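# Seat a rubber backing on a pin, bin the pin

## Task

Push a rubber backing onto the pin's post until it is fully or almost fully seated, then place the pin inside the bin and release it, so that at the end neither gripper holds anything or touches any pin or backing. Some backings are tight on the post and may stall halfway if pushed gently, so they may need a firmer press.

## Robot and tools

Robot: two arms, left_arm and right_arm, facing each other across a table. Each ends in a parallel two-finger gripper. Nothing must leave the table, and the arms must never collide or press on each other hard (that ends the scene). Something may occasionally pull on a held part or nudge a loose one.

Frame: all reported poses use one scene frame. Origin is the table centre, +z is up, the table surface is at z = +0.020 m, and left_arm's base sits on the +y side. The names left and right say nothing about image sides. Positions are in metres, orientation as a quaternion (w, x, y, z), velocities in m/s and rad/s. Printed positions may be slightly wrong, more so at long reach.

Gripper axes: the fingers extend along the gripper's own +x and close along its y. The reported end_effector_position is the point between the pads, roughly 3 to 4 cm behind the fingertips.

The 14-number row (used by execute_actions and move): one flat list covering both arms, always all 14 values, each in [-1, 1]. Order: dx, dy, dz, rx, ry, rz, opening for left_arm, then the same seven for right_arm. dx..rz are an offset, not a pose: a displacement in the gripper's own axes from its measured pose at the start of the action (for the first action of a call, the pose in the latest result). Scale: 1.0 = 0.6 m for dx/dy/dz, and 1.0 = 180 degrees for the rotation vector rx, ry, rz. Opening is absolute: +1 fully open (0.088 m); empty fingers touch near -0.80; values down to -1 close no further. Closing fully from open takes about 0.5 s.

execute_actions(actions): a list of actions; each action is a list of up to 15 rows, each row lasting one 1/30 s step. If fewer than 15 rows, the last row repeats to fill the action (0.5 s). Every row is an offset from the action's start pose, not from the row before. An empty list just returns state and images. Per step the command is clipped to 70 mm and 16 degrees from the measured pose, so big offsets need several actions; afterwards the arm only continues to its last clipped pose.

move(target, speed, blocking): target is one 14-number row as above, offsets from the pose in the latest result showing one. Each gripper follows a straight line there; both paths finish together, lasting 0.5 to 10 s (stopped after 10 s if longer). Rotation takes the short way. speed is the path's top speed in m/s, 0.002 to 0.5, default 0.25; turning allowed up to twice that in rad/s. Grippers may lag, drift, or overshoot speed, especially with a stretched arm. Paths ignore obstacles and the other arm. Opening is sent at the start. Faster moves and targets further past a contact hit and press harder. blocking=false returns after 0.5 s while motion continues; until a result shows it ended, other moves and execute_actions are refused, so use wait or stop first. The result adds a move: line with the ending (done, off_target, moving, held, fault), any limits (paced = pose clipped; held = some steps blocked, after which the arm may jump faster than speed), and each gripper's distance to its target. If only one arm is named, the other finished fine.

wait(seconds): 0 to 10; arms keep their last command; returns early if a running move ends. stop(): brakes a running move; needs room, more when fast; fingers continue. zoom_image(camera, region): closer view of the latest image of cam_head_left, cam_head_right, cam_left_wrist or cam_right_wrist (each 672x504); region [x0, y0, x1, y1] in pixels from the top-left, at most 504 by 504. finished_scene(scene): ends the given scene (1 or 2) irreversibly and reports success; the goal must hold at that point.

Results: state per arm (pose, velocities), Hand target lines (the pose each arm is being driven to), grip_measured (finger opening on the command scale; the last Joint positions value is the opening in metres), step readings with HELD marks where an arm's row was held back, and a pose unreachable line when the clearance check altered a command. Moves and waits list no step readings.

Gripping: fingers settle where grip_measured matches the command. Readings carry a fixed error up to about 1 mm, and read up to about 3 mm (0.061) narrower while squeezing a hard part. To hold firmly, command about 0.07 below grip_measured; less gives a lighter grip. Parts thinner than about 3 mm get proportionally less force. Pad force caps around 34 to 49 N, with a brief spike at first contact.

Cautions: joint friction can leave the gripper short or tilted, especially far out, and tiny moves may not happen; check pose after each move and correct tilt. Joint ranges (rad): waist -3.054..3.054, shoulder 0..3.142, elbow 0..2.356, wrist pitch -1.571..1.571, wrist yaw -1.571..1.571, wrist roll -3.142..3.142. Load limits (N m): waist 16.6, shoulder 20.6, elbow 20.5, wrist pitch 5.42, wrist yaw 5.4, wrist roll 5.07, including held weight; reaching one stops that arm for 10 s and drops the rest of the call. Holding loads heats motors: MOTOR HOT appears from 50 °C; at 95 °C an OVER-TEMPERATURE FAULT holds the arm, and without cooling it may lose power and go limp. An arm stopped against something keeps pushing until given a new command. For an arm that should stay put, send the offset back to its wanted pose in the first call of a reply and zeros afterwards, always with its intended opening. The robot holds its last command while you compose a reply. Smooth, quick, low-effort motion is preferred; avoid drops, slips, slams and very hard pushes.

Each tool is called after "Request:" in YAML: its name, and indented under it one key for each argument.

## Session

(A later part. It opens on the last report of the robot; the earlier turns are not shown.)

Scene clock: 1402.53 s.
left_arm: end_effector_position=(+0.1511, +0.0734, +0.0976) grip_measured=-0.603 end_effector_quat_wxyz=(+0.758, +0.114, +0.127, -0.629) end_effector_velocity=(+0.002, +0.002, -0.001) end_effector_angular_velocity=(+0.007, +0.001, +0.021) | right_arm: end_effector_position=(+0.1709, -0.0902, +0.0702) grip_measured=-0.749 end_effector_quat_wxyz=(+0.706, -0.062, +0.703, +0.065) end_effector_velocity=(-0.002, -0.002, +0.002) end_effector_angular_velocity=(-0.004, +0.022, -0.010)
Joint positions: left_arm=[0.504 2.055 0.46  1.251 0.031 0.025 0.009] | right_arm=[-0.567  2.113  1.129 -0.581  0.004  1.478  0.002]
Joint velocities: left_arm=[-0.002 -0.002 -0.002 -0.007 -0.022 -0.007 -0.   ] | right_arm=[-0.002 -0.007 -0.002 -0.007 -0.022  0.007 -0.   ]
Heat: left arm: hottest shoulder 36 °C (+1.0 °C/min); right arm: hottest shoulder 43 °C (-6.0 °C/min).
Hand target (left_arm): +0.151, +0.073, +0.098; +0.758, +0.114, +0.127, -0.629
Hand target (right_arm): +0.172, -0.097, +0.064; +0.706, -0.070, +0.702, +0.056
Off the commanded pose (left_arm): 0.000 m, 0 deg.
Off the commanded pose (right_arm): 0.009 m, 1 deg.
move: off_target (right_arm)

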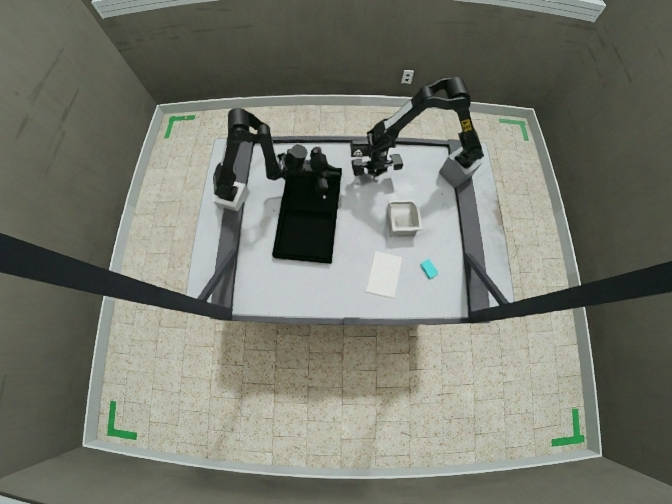

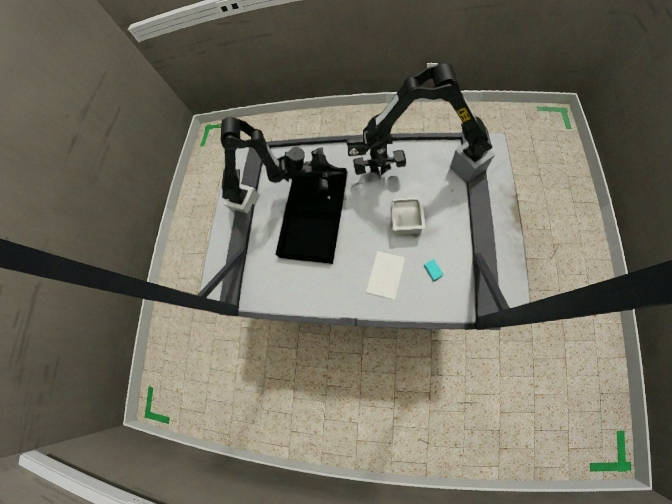

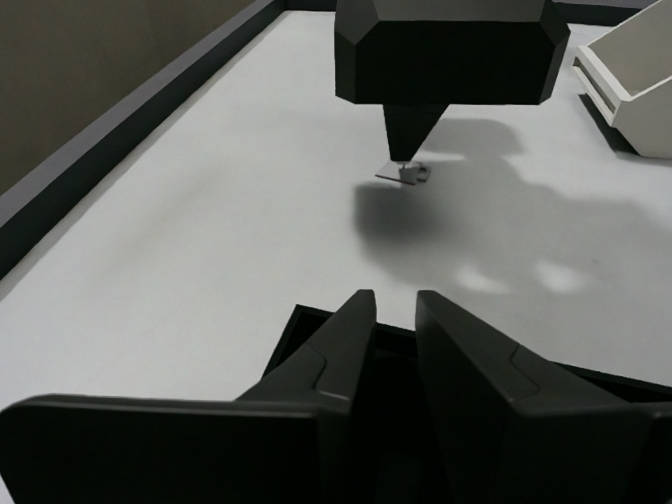

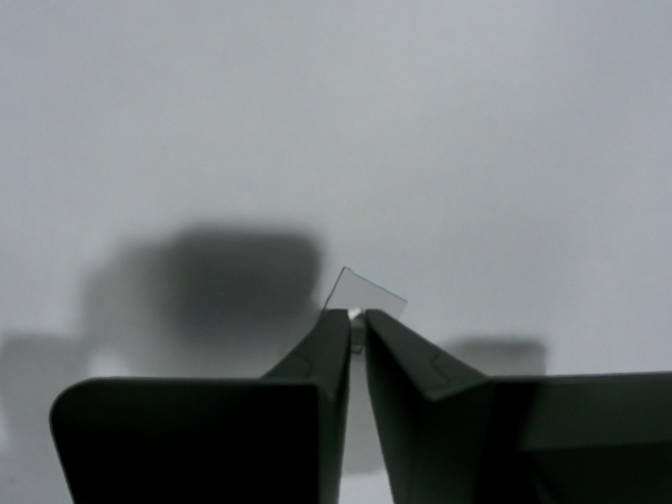

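Request:
execute_actions:
  actions: []

Scene clock: 1425.67 s.
left_arm: end_effector_position=(+0.1511, +0.0734, +0.0976) grip_measured=-0.603 end_effector_quat_wxyz=(+0.758, +0.114, +0.127, -0.629) end_effector_velocity=(+0.002, +0.000, +0.002) end_effector_angular_velocity=(-0.005, -0.011, +0.007) | right_arm: end_effector_position=(+0.1709, -0.0903, +0.0702) grip_measured=-0.749 end_effector_quat_wxyz=(+0.706, -0.062, +0.703, +0.065) end_effector_velocity=(+0.002, +0.001, +0.000) end_effector_angular_velocity=(+0.008, -0.007, -0.010)
Joint positions: left_arm=[0.504 2.055 0.46  1.251 0.031 0.025 0.009] | right_arm=[-0.567  2.113  1.128 -0.581  0.004  1.478  0.002]
Joint velocities: left_arm=[ 0.002 -0.002 -0.002  0.007 -0.007  0.007 -0.   ] | right_arm=[-0.002 -0.002 -0.002  0.007  0.007  0.007 -0.   ]
Heat: left arm: hottest shoulder 36 °C (+0.0 °C/min); right arm: hottest shoulder 42 °C (-4.0 °C/min).
Hand target (left_arm): +0.151, +0.073, +0.098; +0.758, +0.114, +0.127, -0.629
Hand target (right_arm): +0.172, -0.097, +0.064; +0.706, -0.070, +0.702, +0.056
Off the commanded pose (left_arm): 0.000 m, 0 deg.
Off the commanded pose (right_arm): 0.009 m, 1 deg.

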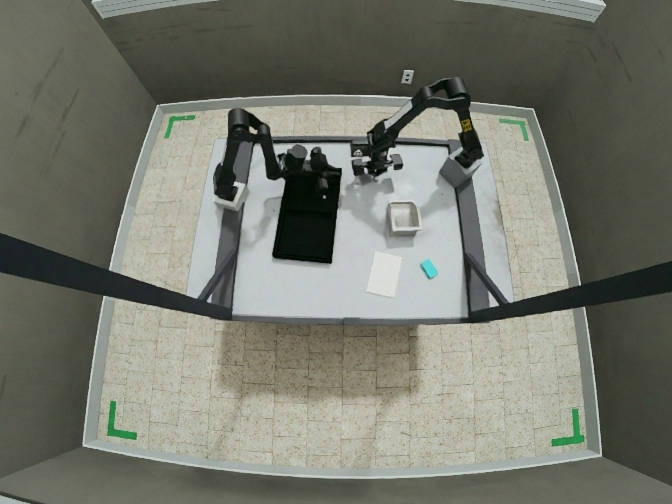

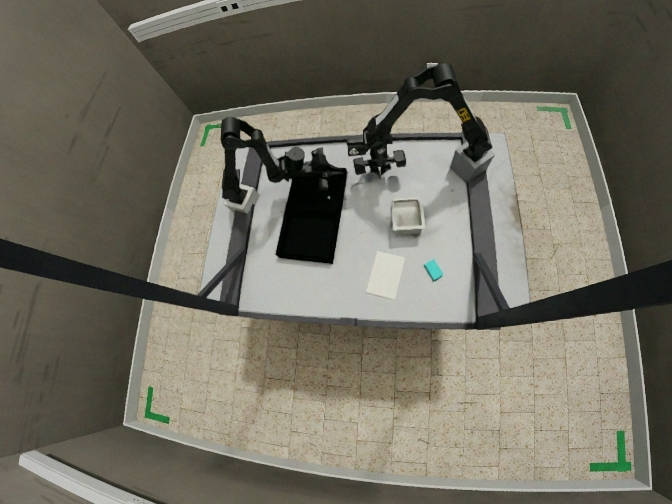

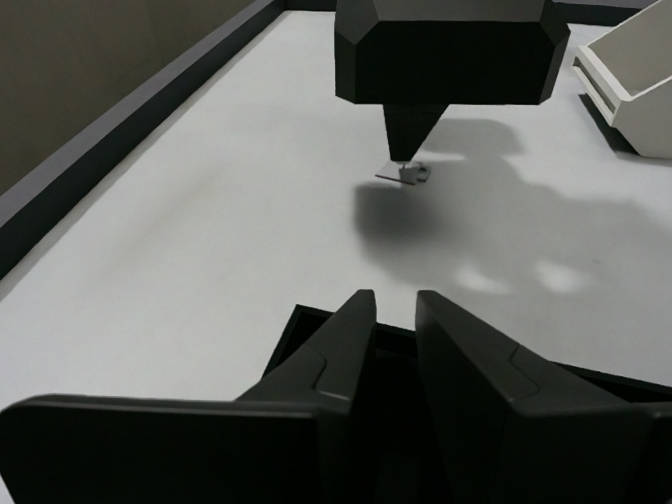

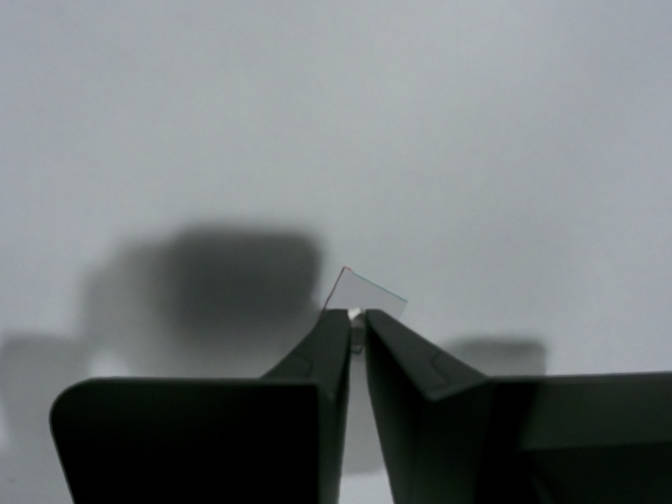

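Request:
zoom_image:
  camera: "cam_left_wrist"
  region: [365, 120, 445, 195]

Request:
zoom_image:
  camera: "cam_right_wrist"
  region: [290, 230, 430, 360]

Region (365, 120, 445, 195) of cam_left_wrist's 672x504 image, scaled by 6.300, with more detail than that image has; it fills the top 472 rows of this view, and the rest is white.

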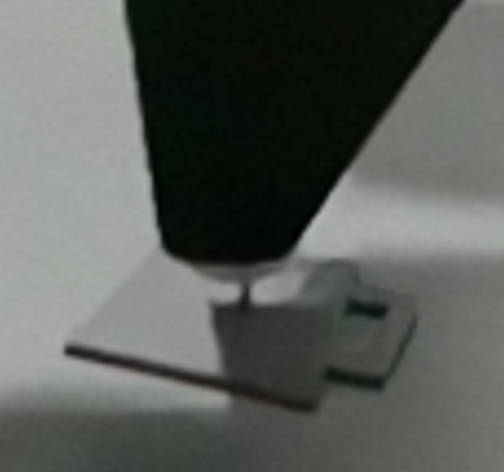

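Region (290, 230, 430, 360) of cam_right_wrist's 672x504 image, scaled by 3.600, with more detail than that image has; it fills the top 468 rows of this view, and the rest is white.

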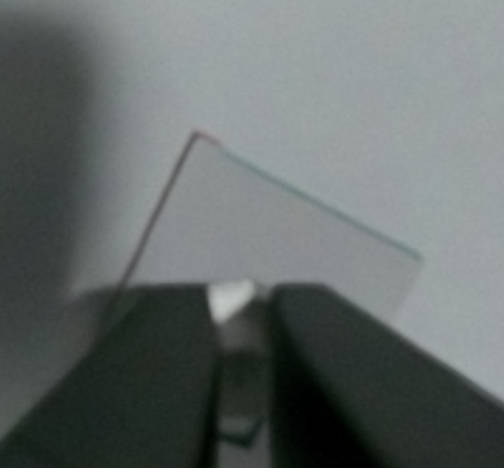

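Request:
move:
  target: [0,0,0,0,0,0,-0.6, -0.022,0,0,0,0,0,-0.76]
  speed: 0.03

Scene clock: 1478.70 s.
left_arm: end_effector_position=(+0.1511, +0.0734, +0.0976) grip_measured=-0.603 end_effector_quat_wxyz=(+0.758, +0.114, +0.127, -0.629) end_effector_velocity=(+0.002, +0.000, +0.002) end_effector_angular_velocity=(-0.004, -0.016, +0.016) | right_arm: end_effector_position=(+0.1711, -0.0931, +0.0796) grip_measured=-0.749 end_effector_quat_wxyz=(+0.706, -0.065, +0.703, +0.061) end_effector_velocity=(-0.000, -0.002, +0.000) end_effector_angular_velocity=(-0.008, +0.007, -0.010)
Joint positions: left_arm=[0.504 2.055 0.46  1.251 0.031 0.025 0.009] | right_arm=[-0.567  2.087  1.134 -0.623  0.004  1.478  0.002]
Joint velocities: left_arm=[-0.002 -0.002 -0.002  0.007 -0.022  0.007 -0.   ] | right_arm=[-0.002 -0.002 -0.002 -0.007 -0.007  0.007 -0.   ]
Heat: left arm: hottest shoulder 36 °C (+0.0 °C/min); right arm: hottest shoulder 41 °C (-1.0 °C/min).
Hand target (left_arm): +0.151, +0.073, +0.098; +0.758, +0.114, +0.127, -0.629
Hand target (right_arm): +0.171, -0.090, +0.083; +0.706, -0.062, +0.703, +0.065
Off the commanded pose (left_arm): 0.000 m, 0 deg.
Off the commanded pose (right_arm): 0.005 m, 1 deg.
move: done

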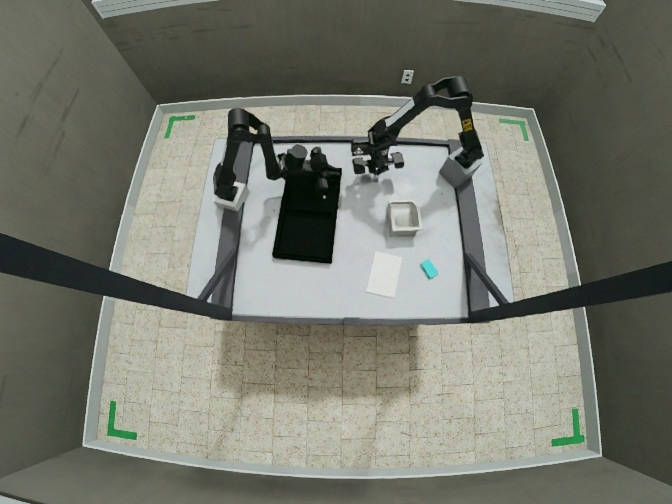

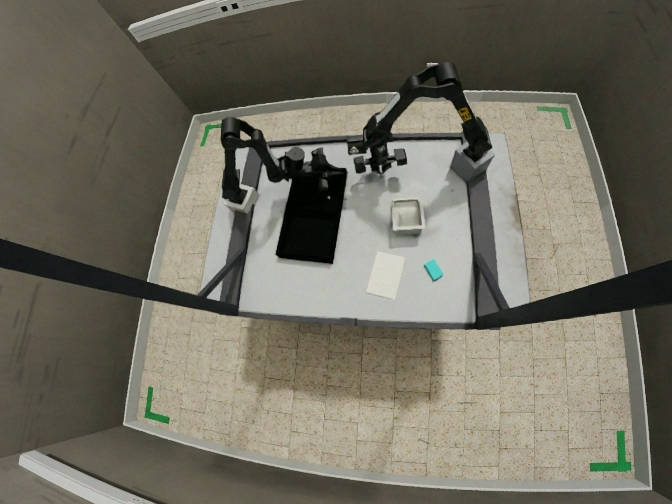

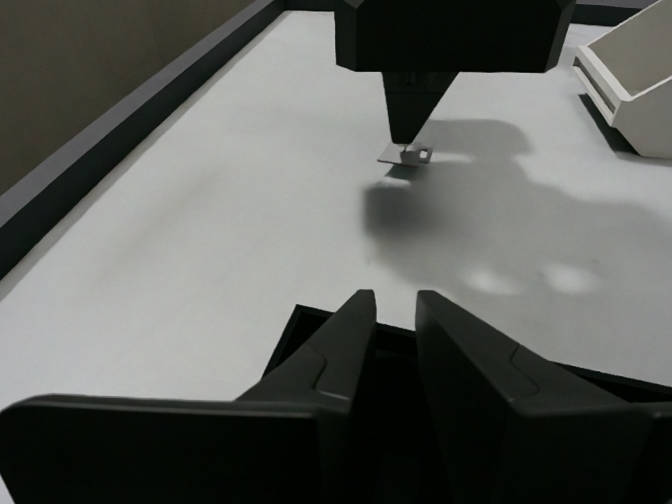

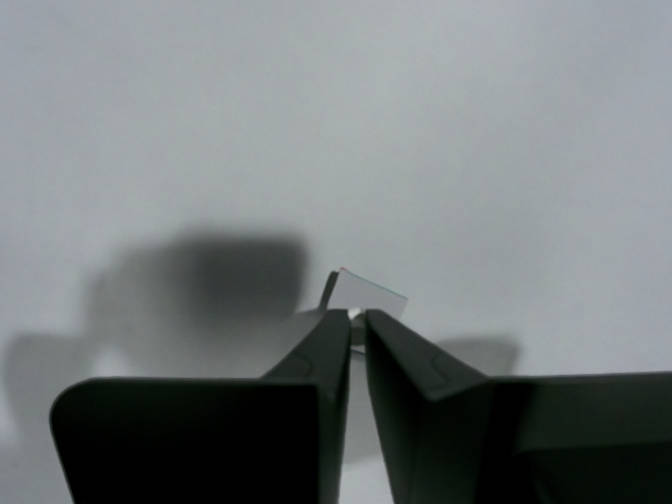

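Request:
zoom_image:
  camera: "cam_left_wrist"
  region: [365, 105, 445, 180]

Request:
zoom_image:
  camera: "cam_right_wrist"
  region: [290, 230, 430, 360]

Region (365, 105, 445, 180) of cam_left_wrist's 672x504 image, scaled by 6.300, with more detail than that image has; it fills the top 472 rows of this view, and the rest is white.

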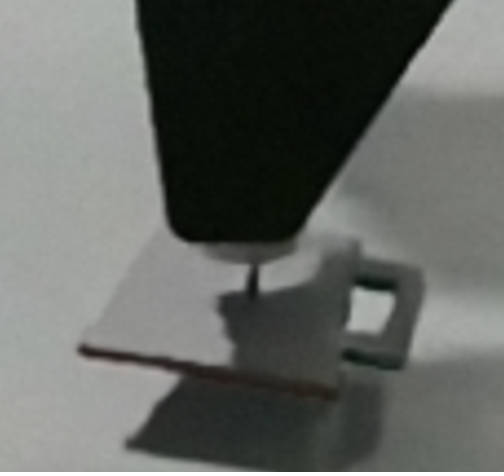

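Region (290, 230, 430, 360) of cam_right_wrist's 672x504 image, scaled by 3.600, with more detail than that image has; it fills the top 468 rows of this view, and the rest is white.

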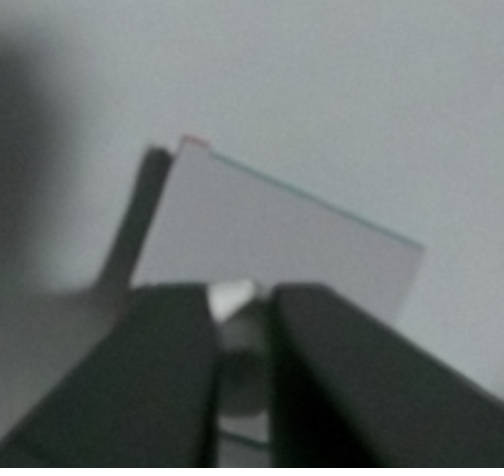

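Request:
move:
  target: [0,0,0,0,0,0,-0.6, 0.030,-0.004,0,0,0,-0.005,-0.76]
  speed: 0.015

Scene clock: 1494.87 s.
left_arm: end_effector_position=(+0.1511, +0.0734, +0.0976) grip_measured=-0.603 end_effector_quat_wxyz=(+0.758, +0.114, +0.127, -0.629) end_effector_velocity=(+0.000, -0.001, +0.003) end_effector_angular_velocity=(-0.015, +0.015, +0.012) | right_arm: end_effector_position=(+0.1709, -0.0901, +0.0696) grip_measured=-0.749 end_effector_quat_wxyz=(+0.706, -0.063, +0.703, +0.064) end_effector_velocity=(+0.002, -0.002, +0.000) end_effector_angular_velocity=(-0.008, +0.007, +0.000)
Joint positions: left_arm=[0.504 2.055 0.46  1.251 0.031 0.025 0.009] | right_arm=[-0.567  2.118  1.133 -0.585  0.004  1.478  0.002]
Joint velocities: left_arm=[-0.002 -0.002  0.002  0.007 -0.007 -0.022 -0.   ] | right_arm=[-0.007 -0.002 -0.002 -0.007 -0.007 -0.007 -0.   ]
Heat: left arm: hottest shoulder 36 °C (+0.0 °C/min); right arm: hottest shoulder 44 °C (+2.0 °C/min).
Hand target (left_arm): +0.151, +0.073, +0.098; +0.758, +0.114, +0.127, -0.629
Hand target (right_arm): +0.172, -0.095, +0.062; +0.706, -0.071, +0.702, +0.056
Off the commanded pose (left_arm): 0.000 m, 0 deg.
Off the commanded pose (right_arm): 0.010 m, 1 deg.
move: off_target (right_arm)

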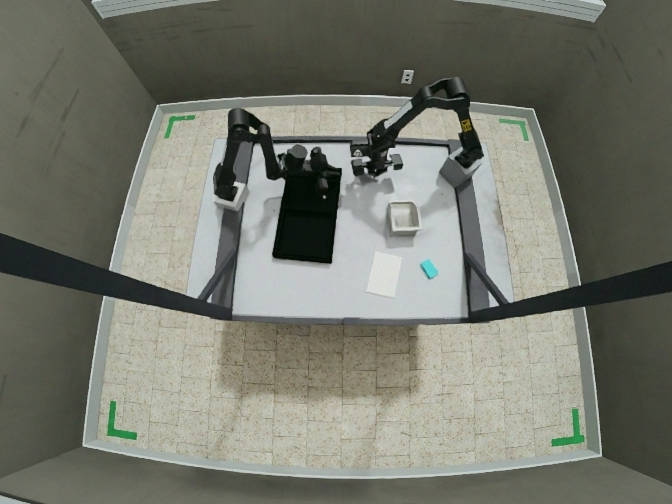

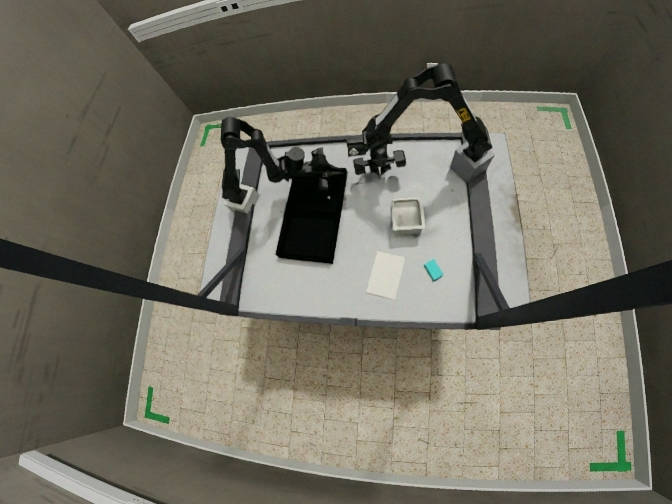

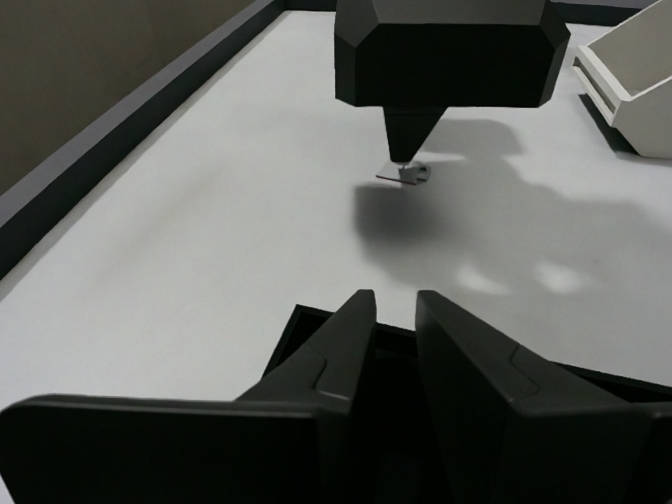

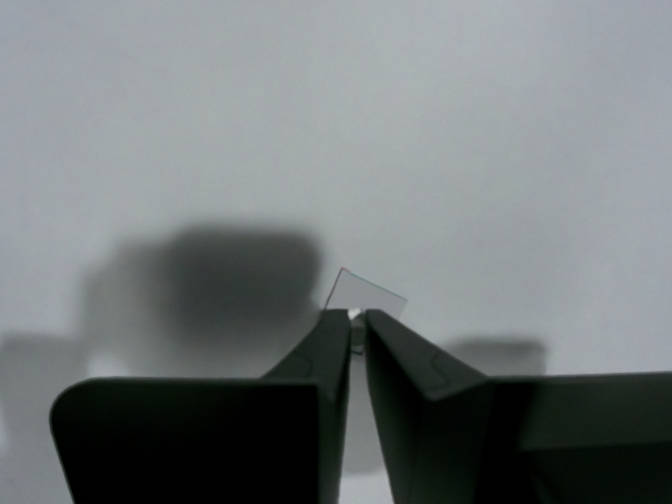

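Request:
execute_actions:
  actions:
    - [[0,0,0,0,0,0,-0.6, 0.0135,-0.0088,0,0,0,-0.0075,-0.76],[0,0,0,0,0,0,-0.6, 0.0142,-0.0091,0,0,0,-0.008,-0.76],[0,0,0,0,0,0,-0.6, 0.015,-0.0095,0,0,0,-0.0085,-0.76],[0,0,0,0,0,0,-0.6, 0.0157,-0.0098,0,0,0,-0.009,-0.76],[0,0,0,0,0,0,-0.6, 0.0165,-0.0101,0,0,0,-0.0095,-0.76],[0,0,0,0,0,0,-0.6, 0.0172,-0.0105,0,0,0,-0.01,-0.76],[0,0,0,0,0,0,-0.6, 0.018,-0.0108,0,0,0,-0.0105,-0.76],[0,0,0,0,0,0,-0.6, 0.0187,-0.0111,0,0,0,-0.011,-0.76],[0,0,0,0,0,0,-0.6, 0.0195,-0.0115,0,0,0,-0.0115,-0.76],[0,0,0,0,0,0,-0.6, 0.0202,-0.0118,0,0,0,-0.012,-0.76],[0,0,0,0,0,0,-0.6, 0.021,-0.0121,0,0,0,-0.0125,-0.76],[0,0,0,0,0,0,-0.6, 0.0217,-0.0125,0,0,0,-0.013,-0.76],[0,0,0,0,0,0,-0.6, 0.0225,-0.0128,0,0,0,-0.0135,-0.76],[0,0,0,0,0,0,-0.6, 0.0233,-0.0133,0,0,0,-0.014,-0.76],[0,0,0,0,0,0,-0.6, 0.0233,-0.0133,0,0,0,-0.014,-0.76]]

Request:
wait:
  seconds: 0.5

Request:
zoom_image:
  camera: "cam_left_wrist"
  region: [365, 120, 445, 195]

Scene clock: 1527.17 s.
left_arm: end_effector_position=(+0.1511, +0.0734, +0.0976) grip_measured=-0.603 end_effector_quat_wxyz=(+0.758, +0.114, +0.127, -0.629) end_effector_velocity=(-0.003, +0.003, -0.005) end_effector_angular_velocity=(+0.023, +0.024, +0.007) | right_arm: end_effector_position=(+0.1711, -0.0909, +0.0677) grip_measured=-0.749 end_effector_quat_wxyz=(+0.706, -0.065, +0.703, +0.061) end_effector_velocity=(-0.002, -0.001, -0.003) end_effector_angular_velocity=(-0.013, +0.006, +0.010)
Joint positions: left_arm=[0.504 2.055 0.46  1.251 0.031 0.025 0.009] | right_arm=[-0.567  2.125  1.135 -0.587  0.005  1.478  0.002]
Joint velocities: left_arm=[-0.007 -0.002 -0.007 -0.022 -0.007 -0.022 -0.   ] | right_arm=[ 0.002  0.012  0.007 -0.007 -0.007 -0.007  0.   ]
Heat: left arm: hottest shoulder 36 °C (+0.0 °C/min); right arm: hottest shoulder 41 °C (+0.0 °C/min).
Hand target (left_arm): +0.151, +0.073, +0.098; +0.758, +0.114, +0.127, -0.629
Hand target (right_arm): +0.172, -0.098, +0.056; +0.707, -0.078, +0.701, +0.048
Off the commanded pose (left_arm): 0.000 m, 0 deg.
Off the commanded pose (right_arm): 0.014 m, 2 deg.
Step readings (end_effector_position):
0: left_arm (+0.1511, +0.0734, +0.0976) | right_arm (+0.1709, -0.0901, +0.0696)
1: left_arm (+0.1511, +0.0734, +0.0976) | right_arm (+0.1709, -0.0901, +0.0695)
2: left_arm (+0.1511, +0.0734, +0.0976) | right_arm (+0.1709, -0.0902, +0.0694)
4: left_arm (+0.1511, +0.0734, +0.0976) | right_arm (+0.1709, -0.0903, +0.0691)
8: left_arm (+0.1511, +0.0734, +0.0976) | right_arm (+0.1710, -0.0906, +0.0685)
15: end_effector_position above

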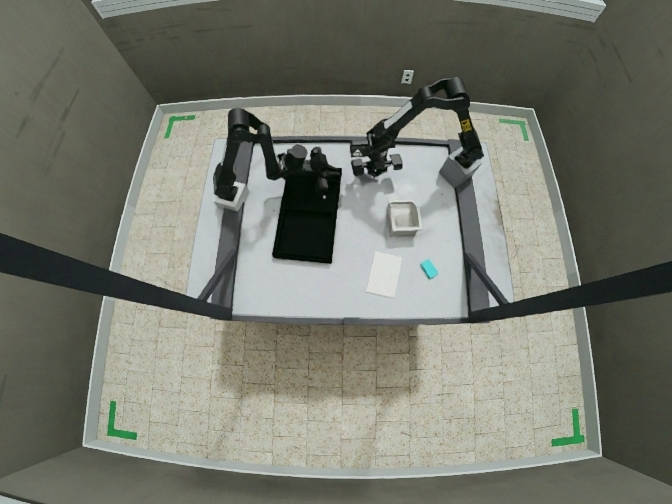

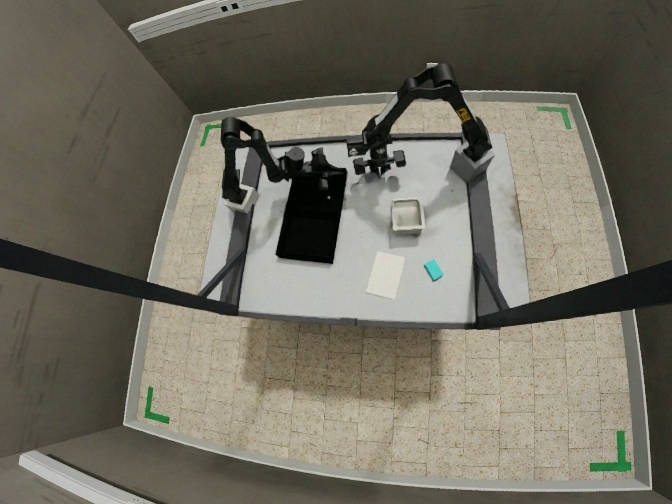

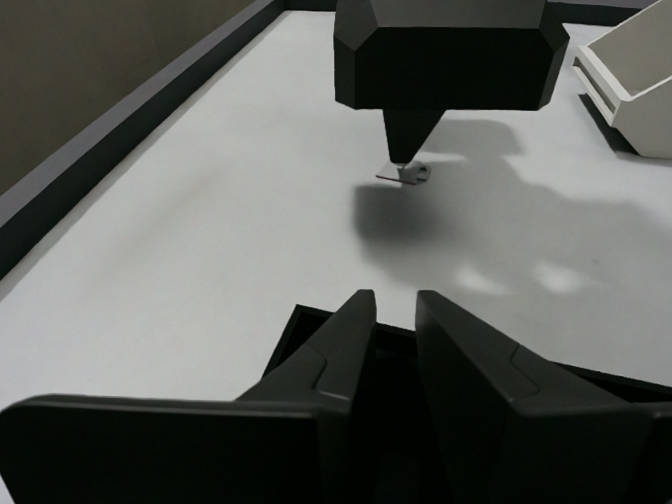

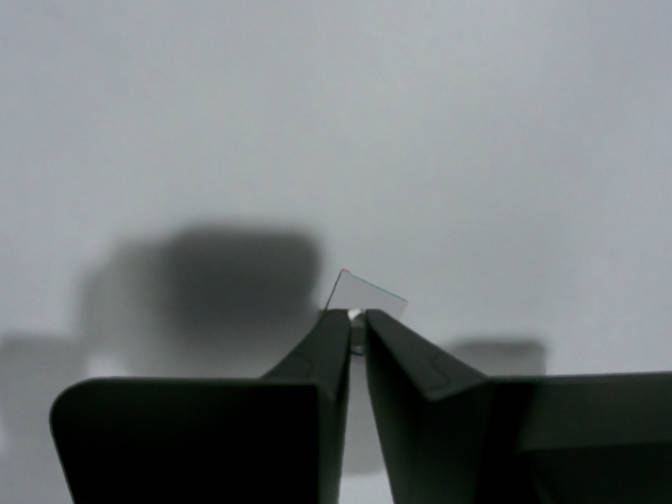

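Scene clock: 1527.67 s.
left_arm: end_effector_position=(+0.1511, +0.0734, +0.0976) grip_measured=-0.603 end_effector_quat_wxyz=(+0.758, +0.114, +0.127, -0.629) end_effector_velocity=(+0.000, -0.001, +0.003) end_effector_angular_velocity=(-0.009, -0.021, -0.012) | right_arm: end_effector_position=(+0.1711, -0.0910, +0.0676) grip_measured=-0.749 end_effector_quat_wxyz=(+0.706, -0.066, +0.703, +0.061) end_effector_velocity=(+0.002, -0.002, +0.000) end_effector_angular_velocity=(-0.008, +0.007, -0.000)
Joint positions: left_arm=[0.504 2.055 0.46  1.251 0.031 0.025 0.009] | right_arm=[-0.567  2.126  1.136 -0.588  0.005  1.478  0.002]
Joint velocities: left_arm=[ 0.002 -0.002  0.002  0.007  0.007  0.022 -0.   ] | right_arm=[-0.007 -0.002 -0.002 -0.007 -0.007 -0.007 -0.   ]
Heat: left arm: hottest shoulder 36 °C (+0.0 °C/min); right arm: hottest shoulder 41 °C (+0.0 °C/min).
Hand target (left_arm): +0.151, +0.073, +0.098; +0.758, +0.114, +0.127, -0.629
Hand target (right_arm): +0.172, -0.098, +0.056; +0.707, -0.078, +0.701, +0.048
Off the commanded pose (left_arm): 0.000 m, 0 deg.
Off the commanded pose (right_arm): 0.014 m, 2 deg.
wait: 0.50 s; at rest by 0.17 s

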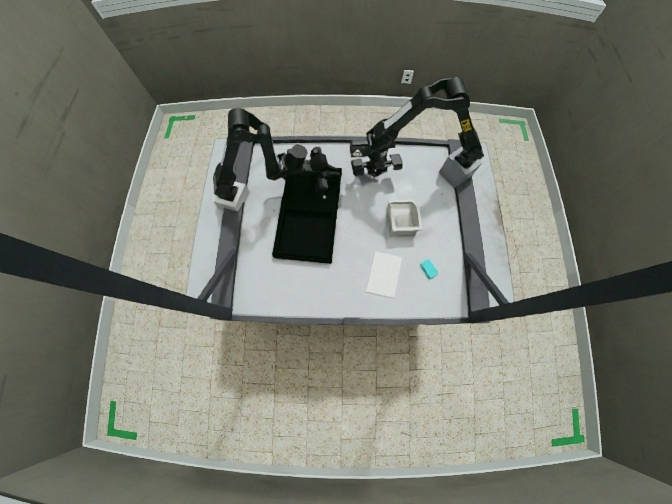

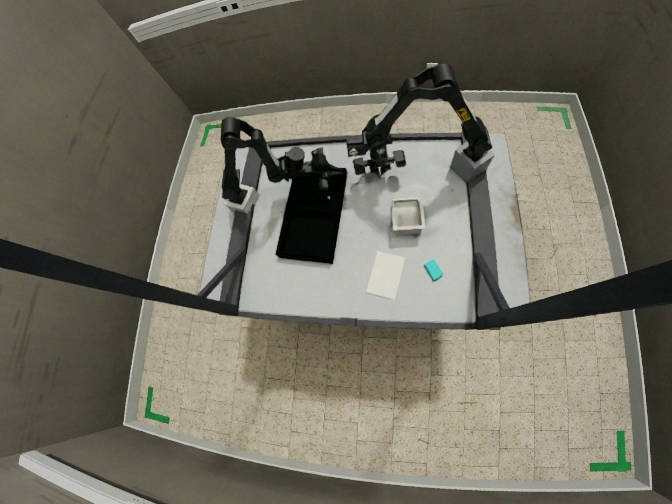

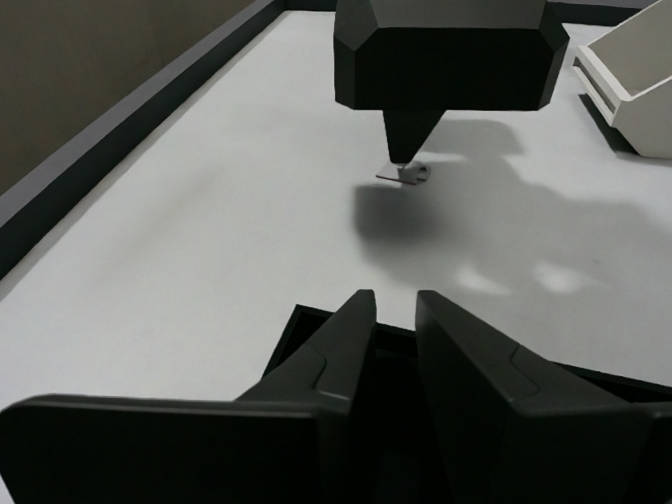

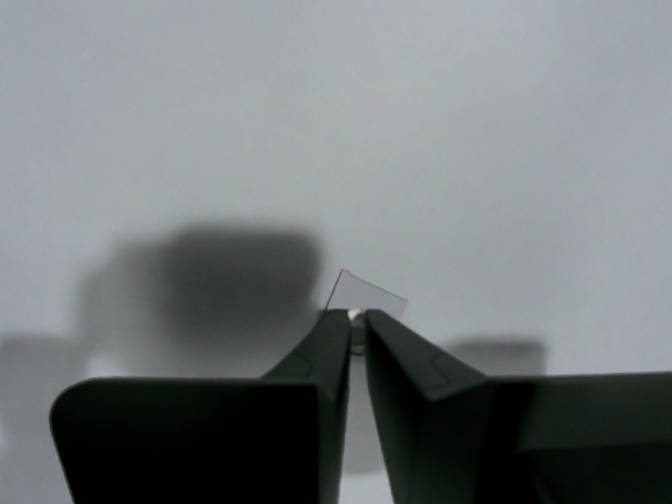

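Region (365, 120, 445, 195) of cam_left_wrist's 672x504 image, scaled by 6.300, with more detail than that image has; it fills the top 472 rows of this view, and the rest is white.

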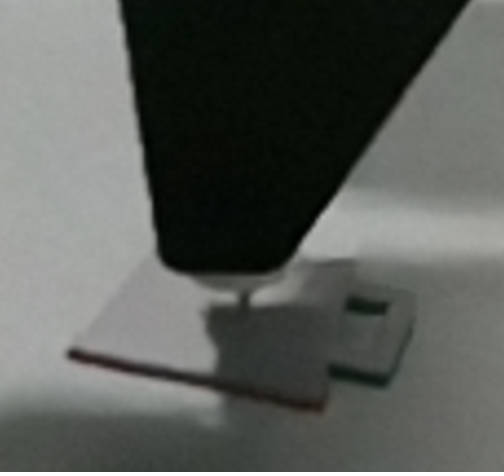

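Request:
execute_actions:
  actions:
    - [[0,0,0,0,0,0,-0.6, 0.0208,-0.012,0,0,0,-0.0118,-0.76],[0,0,0,0,0,0,-0.6, 0.0216,-0.0123,0,0,0,-0.0121,-0.76],[0,0,0,0,0,0,-0.6, 0.0224,-0.0126,0,0,0,-0.0124,-0.76],[0,0,0,0,0,0,-0.6, 0.0232,-0.0129,0,0,0,-0.0127,-0.76],[0,0,0,0,0,0,-0.6, 0.024,-0.0132,0,0,0,-0.013,-0.76],[0,0,0,0,0,0,-0.6, 0.0248,-0.0135,0,0,0,-0.0133,-0.76],[0,0,0,0,0,0,-0.6, 0.0256,-0.0138,0,0,0,-0.0136,-0.76],[0,0,0,0,0,0,-0.6, 0.0264,-0.0141,0,0,0,-0.0139,-0.76],[0,0,0,0,0,0,-0.6, 0.0272,-0.0144,0,0,0,-0.0142,-0.76],[0,0,0,0,0,0,-0.6, 0.028,-0.0147,0,0,0,-0.0145,-0.76],[0,0,0,0,0,0,-0.6, 0.0288,-0.015,0,0,0,-0.0148,-0.76],[0,0,0,0,0,0,-0.6, 0.0296,-0.0153,0,0,0,-0.0151,-0.76],[0,0,0,0,0,0,-0.6, 0.0304,-0.0156,0,0,0,-0.0154,-0.76],[0,0,0,0,0,0,-0.6, 0.0312,-0.0159,0,0,0,-0.0157,-0.76],[0,0,0,0,0,0,-0.6, 0.032,-0.0162,0,0,0,-0.016,-0.76]]

Request:
wait:
  seconds: 0.4

Request:
zoom_image:
  camera: "cam_left_wrist"
  region: [365, 120, 445, 195]

Scene clock: 1550.00 s.
left_arm: end_effector_position=(+0.1511, +0.0734, +0.0976) grip_measured=-0.603 end_effector_quat_wxyz=(+0.758, +0.114, +0.127, -0.629) end_effector_velocity=(+0.004, +0.001, +0.002) end_effector_angular_velocity=(-0.003, -0.020, +0.030) | right_arm: end_effector_position=(+0.1713, -0.0915, +0.0655) grip_measured=-0.749 end_effector_quat_wxyz=(+0.706, -0.068, +0.702, +0.059) end_effector_velocity=(-0.000, -0.003, -0.004) end_effector_angular_velocity=(-0.008, +0.007, +0.005)
Joint positions: left_arm=[0.504 2.055 0.46  1.251 0.031 0.025 0.009] | right_arm=[-0.567  2.133  1.137 -0.588  0.006  1.478  0.002]
Joint velocities: left_arm=[-0.002 -0.002 -0.002  0.007 -0.037  0.007 -0.   ] | right_arm=[-0.002  0.007 -0.007  0.007 -0.007 -0.007 -0.   ]
Heat: left arm: hottest wrist pitch 36 °C (+0.0 °C/min); right arm: hottest shoulder 38 °C (-5.1 °C/min).
Hand target (left_arm): +0.151, +0.073, +0.098; +0.758, +0.114, +0.127, -0.629
Hand target (right_arm): +0.173, -0.101, +0.049; +0.707, -0.083, +0.701, +0.043
Off the commanded pose (left_arm): 0.000 m, 0 deg.
Off the commanded pose (right_arm): 0.019 m, 3 deg.
Step readings (end_effector_position):
0: left_arm (+0.1511, +0.0734, +0.0976) | right_arm (+0.1711, -0.0910, +0.0676)
1: left_arm (+0.1511, +0.0734, +0.0976) | right_arm (+0.1711, -0.0911, +0.0674)
2: left_arm (+0.1511, +0.0734, +0.0976) | right_arm (+0.1711, -0.0911, +0.0673)
4: left_arm (+0.1511, +0.0734, +0.0976) | right_arm (+0.1711, -0.0910, +0.0673)
8: left_arm (+0.1511, +0.0734, +0.0976) | right_arm (+0.1712, -0.0914, +0.0667)
15: end_effector_position above

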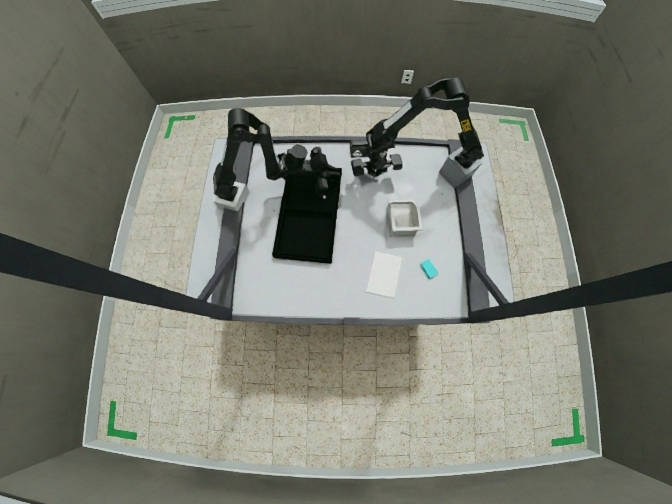

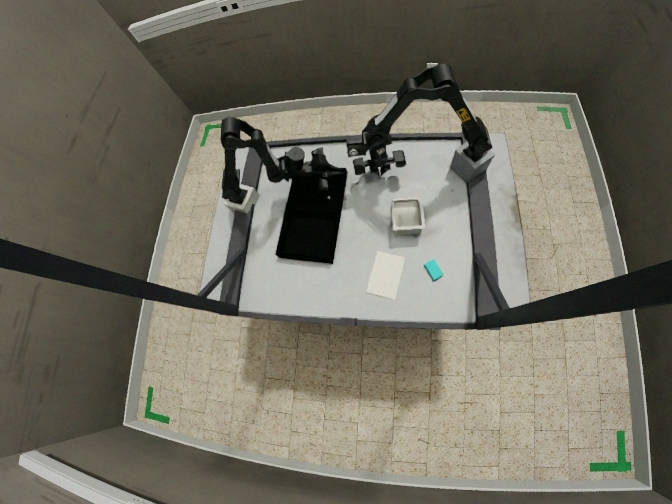

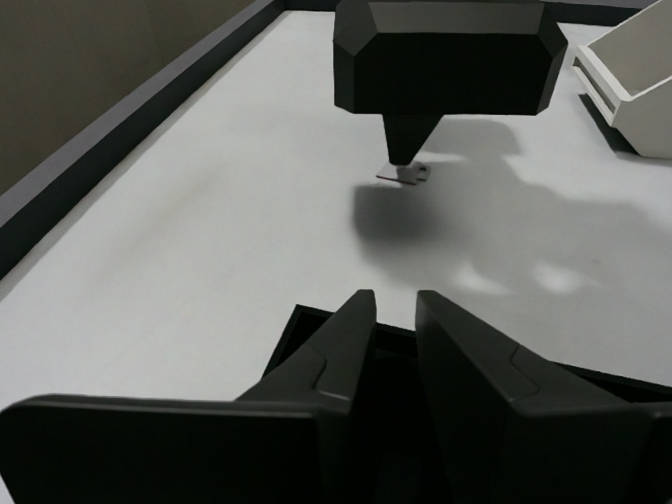

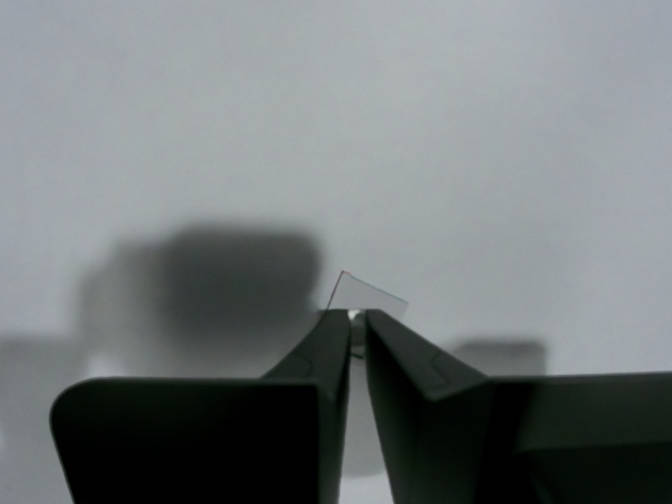

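Scene clock: 1550.40 s.
left_arm: end_effector_position=(+0.1511, +0.0734, +0.0976) grip_measured=-0.603 end_effector_quat_wxyz=(+0.758, +0.114, +0.127, -0.629) end_effector_velocity=(+0.000, +0.000, -0.000) end_effector_angular_velocity=(-0.006, +0.017, +0.012) | right_arm: end_effector_position=(+0.1713, -0.0916, +0.0654) grip_measured=-0.749 end_effector_quat_wxyz=(+0.706, -0.068, +0.702, +0.059) end_effector_velocity=(+0.000, -0.004, -0.001) end_effector_angular_velocity=(-0.013, +0.006, +0.005)
Joint positions: left_arm=[0.504 2.055 0.46  1.251 0.031 0.025 0.009] | right_arm=[-0.567  2.133  1.137 -0.588  0.006  1.478  0.002]
Joint velocities: left_arm=[-0.002  0.002 -0.002  0.007 -0.007 -0.022 -0.   ] | right_arm=[-0.002 -0.002 -0.007 -0.007 -0.007 -0.007  0.   ]
Heat: left arm: hottest wrist pitch 36 °C (+0.0 °C/min); right arm: hottest shoulder 38 °C (-5.0 °C/min).
Hand target (left_arm): +0.151, +0.073, +0.098; +0.758, +0.114, +0.127, -0.629
Hand target (right_arm): +0.173, -0.101, +0.049; +0.707, -0.083, +0.701, +0.043
Off the commanded pose (left_arm): 0.000 m, 0 deg.
Off the commanded pose (right_arm): 0.019 m, 3 deg.
wait: 0.40 s; at rest by 0.17 s

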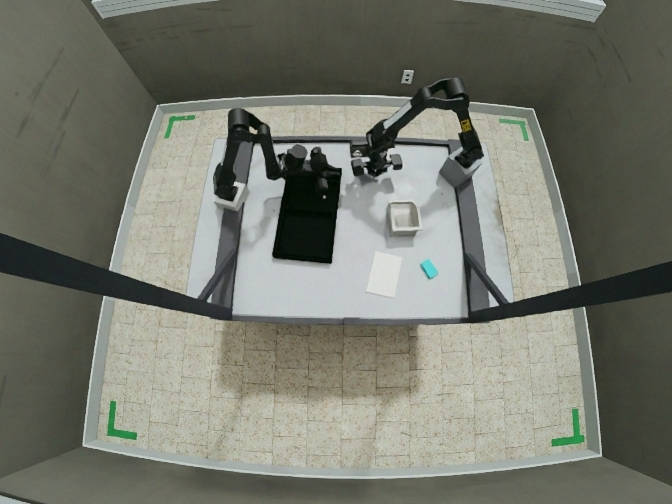

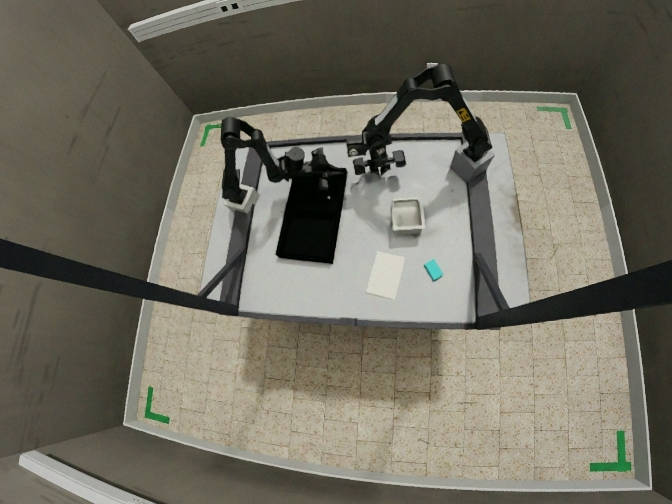

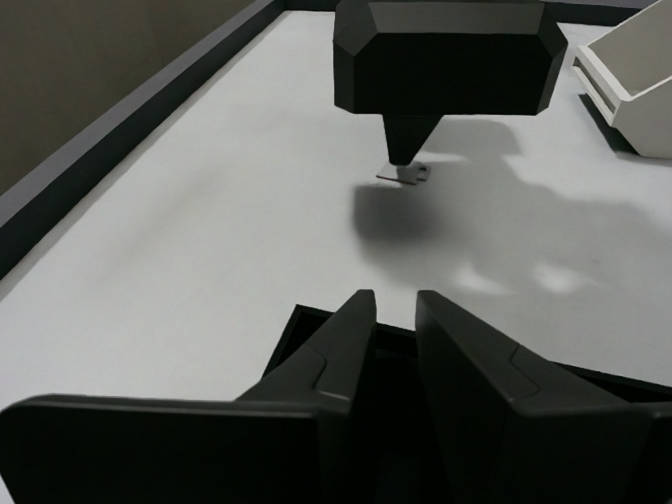

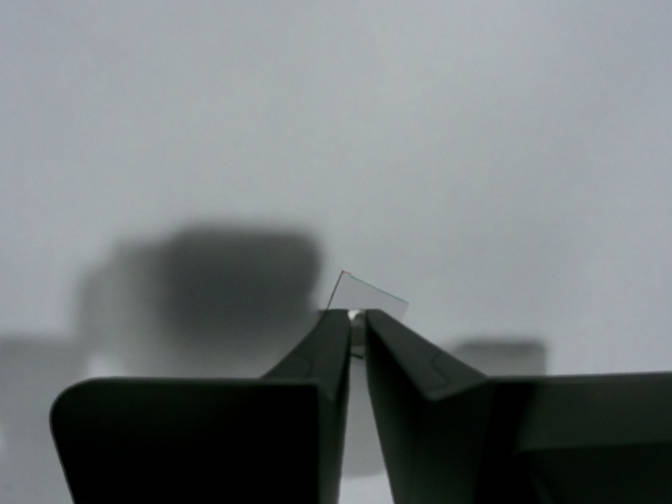

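Region (365, 120, 445, 195) of cam_left_wrist's 672x504 image, scaled by 6.300, with more detail than that image has; it fills the top 472 rows of this view, and the rest is white.

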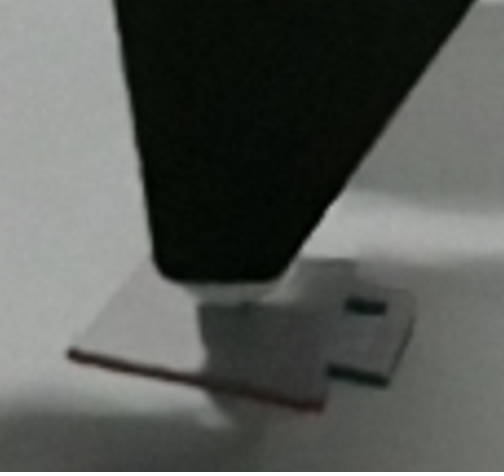

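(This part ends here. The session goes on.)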